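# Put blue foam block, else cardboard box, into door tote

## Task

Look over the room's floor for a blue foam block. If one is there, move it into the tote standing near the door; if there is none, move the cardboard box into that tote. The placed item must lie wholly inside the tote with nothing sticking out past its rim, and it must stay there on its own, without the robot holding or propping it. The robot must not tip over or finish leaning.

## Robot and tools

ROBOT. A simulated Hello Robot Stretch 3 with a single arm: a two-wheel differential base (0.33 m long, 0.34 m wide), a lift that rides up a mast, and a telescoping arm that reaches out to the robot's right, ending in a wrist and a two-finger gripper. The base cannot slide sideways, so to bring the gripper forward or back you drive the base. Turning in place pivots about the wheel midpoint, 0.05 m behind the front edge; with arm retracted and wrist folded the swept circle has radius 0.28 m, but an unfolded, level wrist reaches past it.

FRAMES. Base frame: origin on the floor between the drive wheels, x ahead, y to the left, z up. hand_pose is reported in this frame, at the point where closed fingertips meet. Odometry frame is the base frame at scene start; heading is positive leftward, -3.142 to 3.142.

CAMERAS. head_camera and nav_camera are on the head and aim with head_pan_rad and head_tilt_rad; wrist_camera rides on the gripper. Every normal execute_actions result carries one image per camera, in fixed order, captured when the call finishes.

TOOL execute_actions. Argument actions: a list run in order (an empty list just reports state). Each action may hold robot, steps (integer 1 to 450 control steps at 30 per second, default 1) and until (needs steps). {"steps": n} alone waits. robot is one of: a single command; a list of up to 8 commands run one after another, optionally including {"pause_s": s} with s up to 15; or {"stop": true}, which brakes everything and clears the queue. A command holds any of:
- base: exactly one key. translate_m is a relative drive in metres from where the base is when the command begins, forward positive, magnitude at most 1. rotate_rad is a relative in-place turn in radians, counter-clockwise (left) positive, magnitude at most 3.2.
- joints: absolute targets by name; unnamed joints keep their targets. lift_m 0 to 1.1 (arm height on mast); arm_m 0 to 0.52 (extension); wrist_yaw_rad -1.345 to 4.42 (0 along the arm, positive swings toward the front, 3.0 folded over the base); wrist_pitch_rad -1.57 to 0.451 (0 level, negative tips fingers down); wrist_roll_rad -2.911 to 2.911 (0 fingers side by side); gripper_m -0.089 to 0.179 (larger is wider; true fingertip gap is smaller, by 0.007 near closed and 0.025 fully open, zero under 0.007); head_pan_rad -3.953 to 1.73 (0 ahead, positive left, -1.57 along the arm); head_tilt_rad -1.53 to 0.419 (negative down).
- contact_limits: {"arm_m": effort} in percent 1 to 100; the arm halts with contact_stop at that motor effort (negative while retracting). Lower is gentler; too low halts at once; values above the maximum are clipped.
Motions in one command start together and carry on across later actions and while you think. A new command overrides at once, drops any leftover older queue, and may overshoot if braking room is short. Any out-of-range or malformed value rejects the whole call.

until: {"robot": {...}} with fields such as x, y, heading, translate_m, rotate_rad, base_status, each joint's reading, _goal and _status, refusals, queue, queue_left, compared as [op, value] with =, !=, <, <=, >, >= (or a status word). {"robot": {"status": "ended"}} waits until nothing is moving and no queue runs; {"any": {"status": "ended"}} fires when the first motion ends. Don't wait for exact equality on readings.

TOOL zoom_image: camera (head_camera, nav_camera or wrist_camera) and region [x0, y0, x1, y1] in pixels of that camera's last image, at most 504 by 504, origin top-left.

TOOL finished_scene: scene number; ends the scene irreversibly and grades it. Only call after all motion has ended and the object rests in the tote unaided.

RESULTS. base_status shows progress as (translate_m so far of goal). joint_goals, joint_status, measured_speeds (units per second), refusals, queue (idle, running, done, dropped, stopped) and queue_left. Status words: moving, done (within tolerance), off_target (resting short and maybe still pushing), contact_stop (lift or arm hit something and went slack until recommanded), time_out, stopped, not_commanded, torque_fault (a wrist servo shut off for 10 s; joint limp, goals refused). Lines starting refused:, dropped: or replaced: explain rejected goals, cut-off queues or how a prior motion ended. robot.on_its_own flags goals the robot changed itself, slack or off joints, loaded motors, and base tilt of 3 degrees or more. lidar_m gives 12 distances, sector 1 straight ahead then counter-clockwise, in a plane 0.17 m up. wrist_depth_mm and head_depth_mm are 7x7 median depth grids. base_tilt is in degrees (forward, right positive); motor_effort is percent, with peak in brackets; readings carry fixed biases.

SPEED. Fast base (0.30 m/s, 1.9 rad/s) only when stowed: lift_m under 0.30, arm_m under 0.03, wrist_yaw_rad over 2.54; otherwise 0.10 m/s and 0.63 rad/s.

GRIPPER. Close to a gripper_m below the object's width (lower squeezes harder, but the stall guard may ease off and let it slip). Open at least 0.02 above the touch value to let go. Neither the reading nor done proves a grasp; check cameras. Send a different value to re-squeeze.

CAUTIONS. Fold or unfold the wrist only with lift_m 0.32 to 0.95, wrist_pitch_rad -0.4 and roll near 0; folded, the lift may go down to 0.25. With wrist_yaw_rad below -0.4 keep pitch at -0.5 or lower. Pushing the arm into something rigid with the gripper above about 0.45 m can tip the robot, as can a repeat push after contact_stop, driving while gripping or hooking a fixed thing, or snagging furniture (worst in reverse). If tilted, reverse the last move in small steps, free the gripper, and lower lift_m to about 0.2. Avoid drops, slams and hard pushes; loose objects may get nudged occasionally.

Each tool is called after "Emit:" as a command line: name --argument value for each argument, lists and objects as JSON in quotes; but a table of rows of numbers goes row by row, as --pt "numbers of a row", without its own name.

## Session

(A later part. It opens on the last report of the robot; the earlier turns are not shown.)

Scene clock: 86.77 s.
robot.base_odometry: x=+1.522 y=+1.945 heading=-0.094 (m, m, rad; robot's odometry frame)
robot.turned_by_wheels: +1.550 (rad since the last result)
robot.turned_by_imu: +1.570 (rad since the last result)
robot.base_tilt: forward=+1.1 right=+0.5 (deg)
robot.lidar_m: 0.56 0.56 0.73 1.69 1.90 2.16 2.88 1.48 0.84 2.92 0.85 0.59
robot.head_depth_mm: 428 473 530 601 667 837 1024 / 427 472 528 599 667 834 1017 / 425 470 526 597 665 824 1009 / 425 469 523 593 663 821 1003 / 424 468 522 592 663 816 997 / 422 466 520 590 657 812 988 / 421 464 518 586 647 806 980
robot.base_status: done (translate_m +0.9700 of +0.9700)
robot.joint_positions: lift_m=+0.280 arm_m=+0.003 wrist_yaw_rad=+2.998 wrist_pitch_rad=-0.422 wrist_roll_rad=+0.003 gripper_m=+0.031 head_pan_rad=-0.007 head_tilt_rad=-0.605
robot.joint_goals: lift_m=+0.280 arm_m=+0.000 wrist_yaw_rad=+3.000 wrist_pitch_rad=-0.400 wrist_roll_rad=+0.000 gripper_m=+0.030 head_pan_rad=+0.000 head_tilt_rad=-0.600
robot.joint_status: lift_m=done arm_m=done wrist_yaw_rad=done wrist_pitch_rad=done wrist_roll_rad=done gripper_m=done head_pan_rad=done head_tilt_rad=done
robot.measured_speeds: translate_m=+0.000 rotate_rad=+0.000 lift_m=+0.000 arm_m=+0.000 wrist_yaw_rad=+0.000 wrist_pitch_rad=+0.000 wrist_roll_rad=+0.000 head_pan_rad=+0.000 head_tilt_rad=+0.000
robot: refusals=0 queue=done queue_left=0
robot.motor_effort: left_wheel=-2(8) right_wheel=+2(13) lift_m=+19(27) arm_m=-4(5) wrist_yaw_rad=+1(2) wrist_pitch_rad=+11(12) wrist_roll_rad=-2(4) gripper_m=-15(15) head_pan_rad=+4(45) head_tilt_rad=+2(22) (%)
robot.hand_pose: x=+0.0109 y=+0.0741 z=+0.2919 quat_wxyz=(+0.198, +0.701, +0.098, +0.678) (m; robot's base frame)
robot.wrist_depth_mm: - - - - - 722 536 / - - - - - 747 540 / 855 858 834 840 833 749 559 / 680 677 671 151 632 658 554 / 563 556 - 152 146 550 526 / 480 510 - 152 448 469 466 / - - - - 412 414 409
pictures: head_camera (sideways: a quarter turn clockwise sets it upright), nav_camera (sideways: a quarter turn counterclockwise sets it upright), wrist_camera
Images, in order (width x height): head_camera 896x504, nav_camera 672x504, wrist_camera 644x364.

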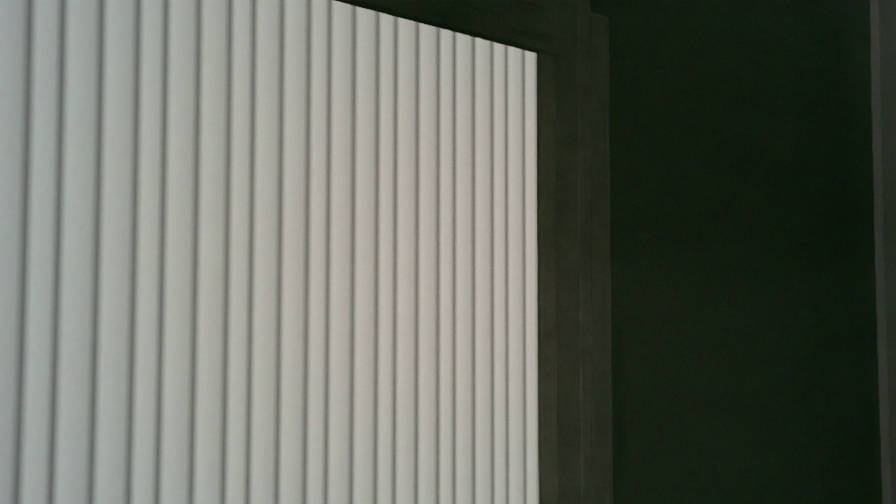

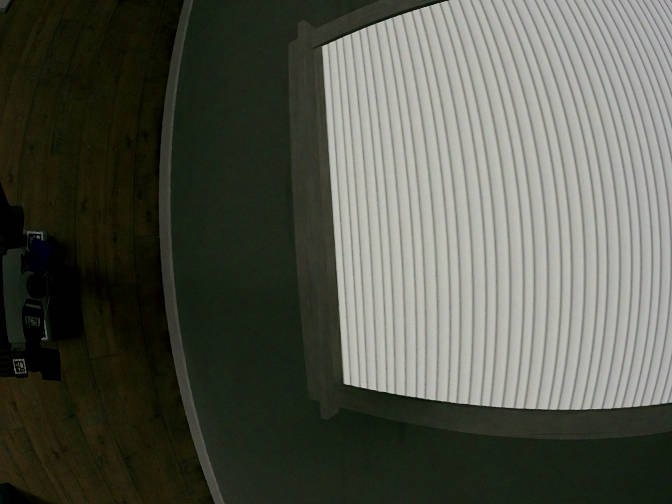

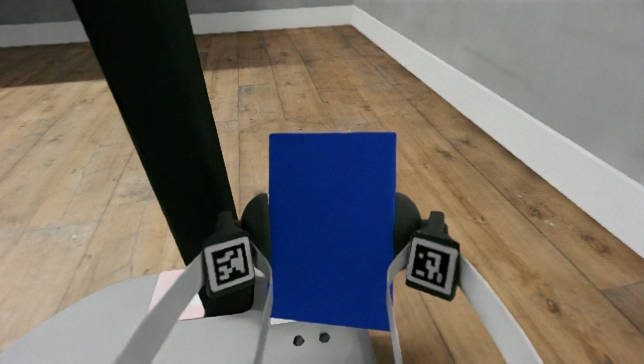

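Emit:
execute_actions --actions '[{"robot":[{"base":{"rotate_rad":-1.51}},{"base":{"translate_m":1.0}},{"base":{"translate_m":0.9}},{"base":{"rotate_rad":1.55},"joints":{"head_pan_rad":-1.57,"head_tilt_rad":-1.0}}],"steps":450,"until":{"robot":{"status":"ended"}}},{"steps":300,"until":{"robot":{"status":"ended"}}}]'

Scene clock: 101.40 s.
robot.base_odometry: x=+1.460 y=+0.046 heading=-0.054 (m, m, rad; robot's odometry frame)
robot.turned_by_wheels: +0.040 (rad since the last result)
robot.turned_by_imu: +0.043 (rad since the last result)
robot.base_tilt: forward=+1.0 right=+0.5 (deg)
robot.lidar_m: 0.56 0.57 0.79 2.01 0.90 1.01 2.56 1.48 1.06 1.01 0.81 0.58
robot.head_depth_mm: 896 1060 1293 1513 1357 1210 1095 / 898 1064 1301 1514 1355 1214 1120 / 902 1068 1303 1511 1328 1226 - / 907 1071 1315 1513 1351 1230 - / 908 1072 1321 1510 1332 1206 1088 / 915 1080 1322 1513 1353 1205 1095 / 916 1080 1332 1482 1353 1209 1097
robot.base_status: done (rotate_rad +1.5499 of +1.5500)
robot.joint_positions: lift_m=+0.280 arm_m=+0.003 wrist_yaw_rad=+2.998 wrist_pitch_rad=-0.422 wrist_roll_rad=+0.003 gripper_m=+0.031 head_pan_rad=-1.563 head_tilt_rad=-0.988
robot.joint_goals: lift_m=+0.280 arm_m=+0.000 wrist_yaw_rad=+3.000 wrist_pitch_rad=-0.400 wrist_roll_rad=+0.000 gripper_m=+0.030 head_pan_rad=-1.570 head_tilt_rad=-1.000
robot.joint_status: lift_m=done arm_m=done wrist_yaw_rad=done wrist_pitch_rad=done wrist_roll_rad=done gripper_m=done head_pan_rad=done head_tilt_rad=done
robot.measured_speeds: translate_m=+0.000 rotate_rad=+0.000 lift_m=+0.000 arm_m=+0.000 wrist_yaw_rad=+0.000 wrist_pitch_rad=+0.000 wrist_roll_rad=+0.000 head_pan_rad=+0.000 head_tilt_rad=+0.000
robot: refusals=0 queue=done queue_left=0
robot.motor_effort: left_wheel=-1(10) right_wheel=+2(12) lift_m=+19(20) arm_m=-3(4) wrist_yaw_rad=+2(2) wrist_pitch_rad=+12(11) wrist_roll_rad=-2(2) gripper_m=-16(15) head_pan_rad=-4(43) head_tilt_rad=-4(22) (%)
robot.hand_pose: x=+0.0109 y=+0.0741 z=+0.2919 quat_wxyz=(+0.198, +0.701, +0.098, +0.678) (m; robot's base frame)
robot.wrist_depth_mm: 639 - - - - 798 569 / 694 - - - - 807 587 / 759 783 838 843 849 773 591 / 678 679 675 151 637 661 587 / 563 560 - 152 147 552 544 / 481 506 - 152 443 469 466 / - - - - 407 408 408
pictures: head_camera (sideways: a quarter turn clockwise sets it upright), nav_camera (sideways: a quarter turn counterclockwise sets it upright), wrist_camera
Images, in order (width x height): head_camera 896x504, nav_camera 672x504, wrist_camera 644x364.

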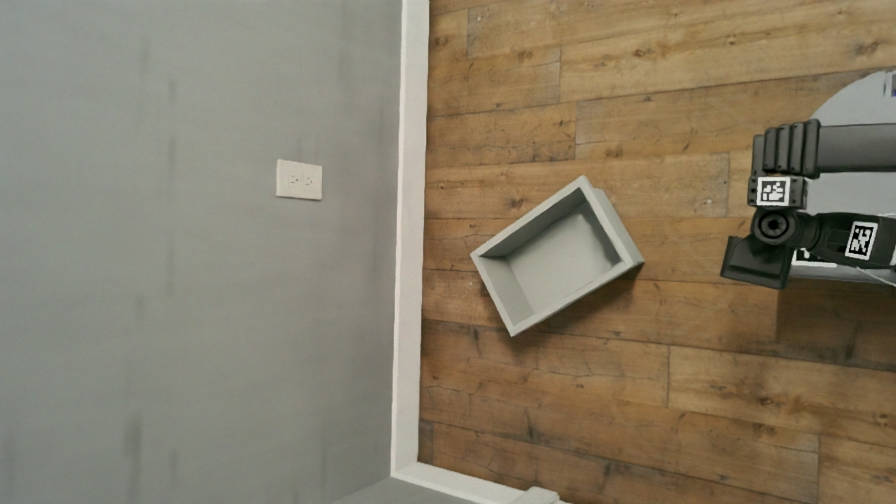

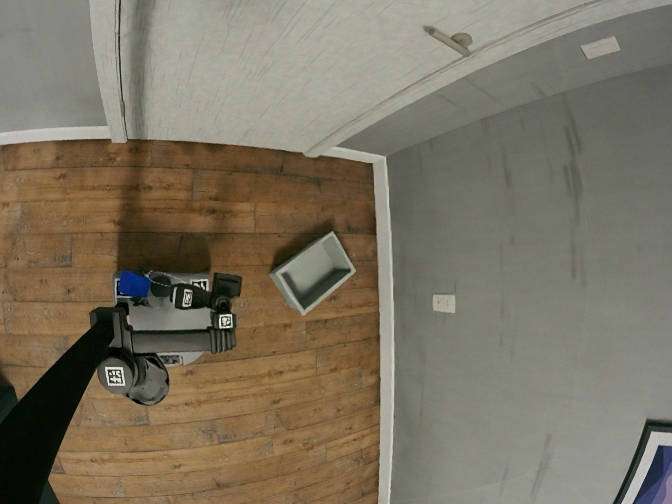

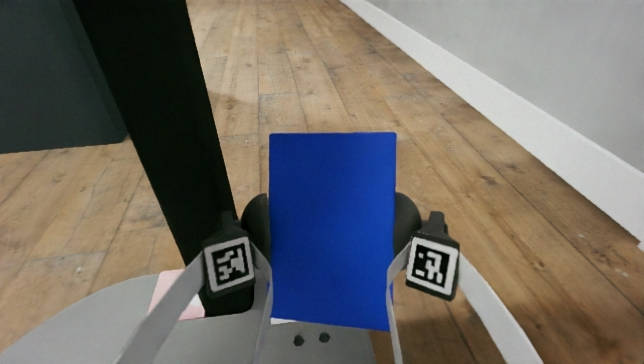

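Emit:
execute_actions --actions '[{"robot":[{"base":{"translate_m":0.066}},{"joints":{"lift_m":0.45}},{"joints":{"wrist_yaw_rad":0.0}},{"joints":{"wrist_pitch_rad":-1.3,"arm_m":0.365}}],"steps":450,"until":{"robot":{"status":"ended"}}}]'

Scene clock: 112.07 s.
robot.base_odometry: x=+1.526 y=+0.043 heading=-0.054 (m, m, rad; robot's odometry frame)
robot.turned_by_wheels: +0.000 (rad since the last result)
robot.turned_by_imu: -0.001 (rad since the last result)
robot.base_tilt: forward=+1.1 right=+0.4 (deg)
robot.lidar_m: 0.49 0.50 0.70 1.77 0.90 1.01 2.58 1.47 1.05 1.00 0.71 0.51
robot.head_depth_mm: 893 1054 1299 1510 1359 1212 1093 / 898 1059 1294 1515 1354 1207 - / 898 1068 1307 1500 1307 1205 - / 905 1068 1309 1512 1330 1204 - / 903 1071 1320 1513 1359 1210 1090 / 911 1081 1319 1517 1351 1209 1090 / 913 1079 1285 1409 1309 1209 1095
robot.base_status: done (translate_m +0.0660 of +0.0660)
robot.joint_positions: lift_m=+0.450 arm_m=+0.365 wrist_yaw_rad=+0.001 wrist_pitch_rad=-1.299 wrist_roll_rad=+0.003 gripper_m=+0.031 head_pan_rad=-1.564 head_tilt_rad=-0.988
robot.joint_goals: lift_m=+0.450 arm_m=+0.365 wrist_yaw_rad=+0.000 wrist_pitch_rad=-1.300 wrist_roll_rad=+0.000 gripper_m=+0.030 head_pan_rad=-1.570 head_tilt_rad=-1.000
robot.joint_status: lift_m=done arm_m=done wrist_yaw_rad=done wrist_pitch_rad=done wrist_roll_rad=done gripper_m=done head_pan_rad=done head_tilt_rad=done
robot.measured_speeds: translate_m=+0.000 rotate_rad=+0.000 lift_m=+0.000 arm_m=+0.000 wrist_yaw_rad=+0.000 wrist_pitch_rad=+0.000 wrist_roll_rad=+0.000 head_pan_rad=+0.000 head_tilt_rad=+0.000
robot: refusals=0 queue=done queue_left=0
robot.motor_effort: left_wheel=-2(7) right_wheel=+2(10) lift_m=+26(27) arm_m=+4(3) wrist_yaw_rad=-2(1) wrist_pitch_rad=+0(12) wrist_roll_rad=-2(2) gripper_m=-15(14) head_pan_rad=-3(4) head_tilt_rad=-4(4) (%)
robot.hand_pose: x=-0.0216 y=-0.5553 z=+0.3353 quat_wxyz=(+0.563, +0.427, -0.563, -0.428) (m; robot's base frame)
robot.wrist_depth_mm: 522 518 512 506 505 498 494 / 517 517 509 450 500 494 490 / 516 510 463 494 497 494 487 / 515 510 497 151 384 492 485 / 512 502 505 152 147 488 483 / 505 499 496 152 486 482 483 / 506 499 494 490 485 482 479
pictures: head_camera (sideways: a quarter turn clockwise sets it upright), nav_camera (sideways: a quarter turn counterclockwise sets it upright), wrist_camera
Images, in order (width x height): head_camera 896x504, nav_camera 672x504, wrist_camera 644x364.

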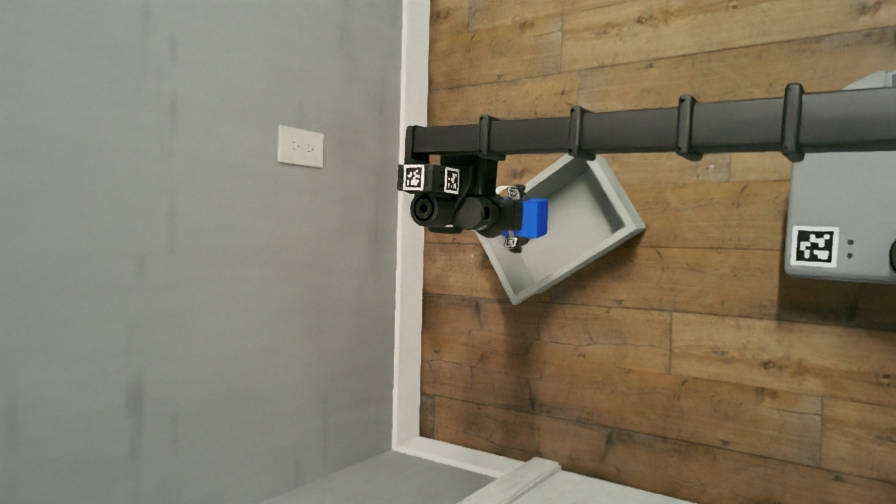

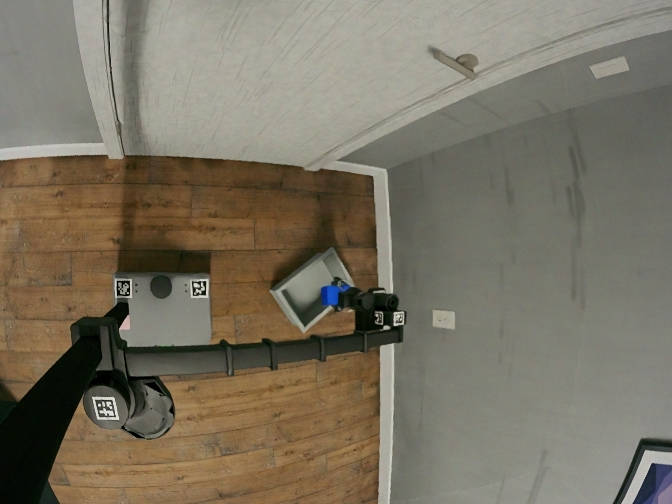

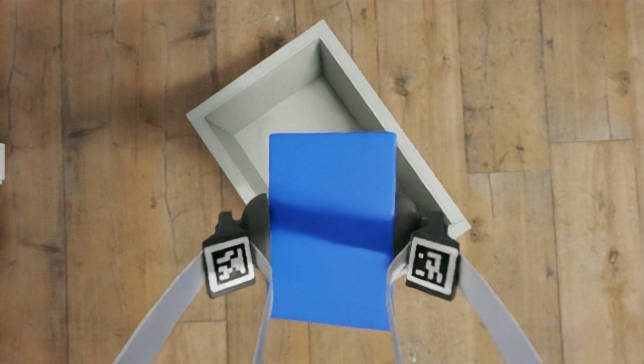

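Emit:
execute_actions --actions '[{"robot":[{"joints":{"arm_m":0.4}},{"joints":{"lift_m":0.185}},{"joints":{"gripper_m":0.085}},{"joints":{"lift_m":0.45}}],"steps":450,"until":{"robot":{"status":"ended"}}}]'

Scene clock: 120.87 s.
robot.base_odometry: x=+1.526 y=+0.043 heading=-0.054 (m, m, rad; robot's odometry frame)
robot.turned_by_wheels: +0.000 (rad since the last result)
robot.turned_by_imu: -0.001 (rad since the last result)
robot.base_tilt: forward=+1.0 right=+0.5 (deg)
robot.lidar_m: 0.49 0.50 0.70 1.78 0.90 1.01 2.58 1.47 1.05 1.01 0.72 0.51
robot.head_depth_mm: 895 1057 1296 1511 1350 1212 1094 / 898 1063 1293 1516 1349 1213 - / 900 1068 1304 - 1311 1208 - / 904 1064 1308 1515 1330 1209 - / 904 1074 1315 1520 1360 1210 1091 / 907 1076 1322 1522 1357 1204 1087 / 913 1078 1289 1404 1307 1207 1094
robot.base_status: done (translate_m +0.0660 of +0.0660)
robot.joint_positions: lift_m=+0.450 arm_m=+0.400 wrist_yaw_rad=+0.001 wrist_pitch_rad=-1.299 wrist_roll_rad=+0.003 gripper_m=+0.085 head_pan_rad=-1.564 head_tilt_rad=-0.988
robot.joint_goals: lift_m=+0.450 arm_m=+0.400 wrist_yaw_rad=+0.000 wrist_pitch_rad=-1.300 wrist_roll_rad=+0.000 gripper_m=+0.085 head_pan_rad=-1.570 head_tilt_rad=-1.000
robot.joint_status: lift_m=done arm_m=done wrist_yaw_rad=done wrist_pitch_rad=done wrist_roll_rad=done gripper_m=done head_pan_rad=done head_tilt_rad=done
robot.measured_speeds: translate_m=+0.000 rotate_rad=+0.000 lift_m=+0.000 arm_m=+0.000 wrist_yaw_rad=+0.000 wrist_pitch_rad=+0.000 wrist_roll_rad=+0.000 head_pan_rad=+0.000 head_tilt_rad=+0.000
robot: refusals=0 queue=done queue_left=0
robot.motor_effort: left_wheel=-2(2) right_wheel=+3(2) lift_m=+25(28) arm_m=+5(3) wrist_yaw_rad=-1(2) wrist_pitch_rad=+0(0) wrist_roll_rad=-2(2) gripper_m=+1(79) head_pan_rad=-4(4) head_tilt_rad=-4(4) (%)
robot.hand_pose: x=-0.0216 y=-0.5901 z=+0.3352 quat_wxyz=(+0.563, +0.428, -0.563, -0.428) (m; robot's base frame)
robot.wrist_depth_mm: 519 521 519 506 506 502 496 / 522 518 510 430 500 493 491 / 519 508 448 502 502 492 490 / 513 510 501 499 495 487 489 / 507 508 431 491 491 486 482 / 508 503 501 468 440 486 485 / 503 496 496 490 488 482 477
pictures: head_camera (sideways: a quarter turn clockwise sets it upright), nav_camera (sideways: a quarter turn counterclockwise sets it upright), wrist_camera
Images, in order (width x height): head_camera 896x504, nav_camera 672x504, wrist_camera 644x364.

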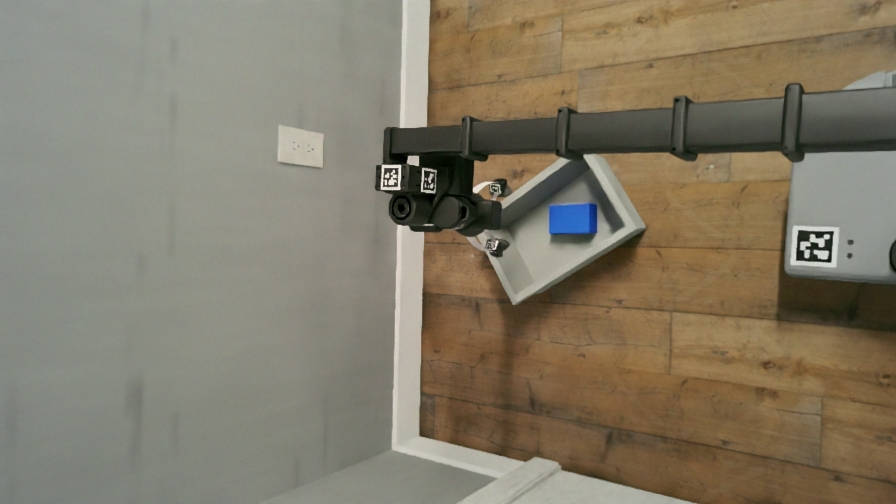

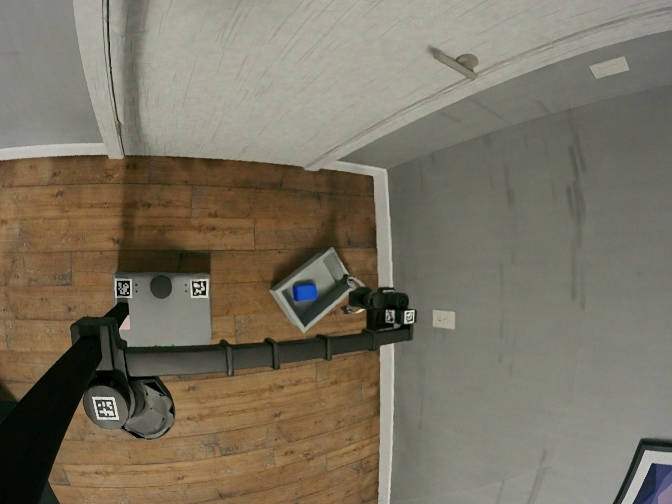

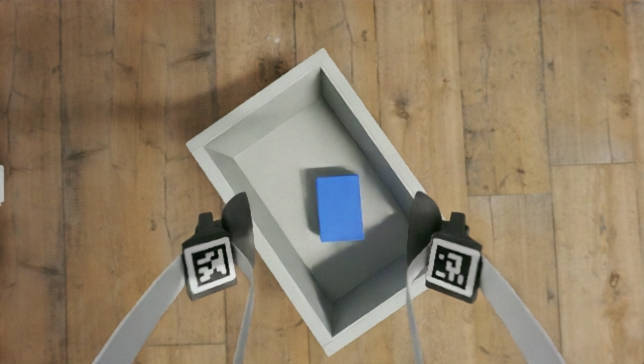

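Emit:
finished_scene --scene 2

The scene is finished: the task was done.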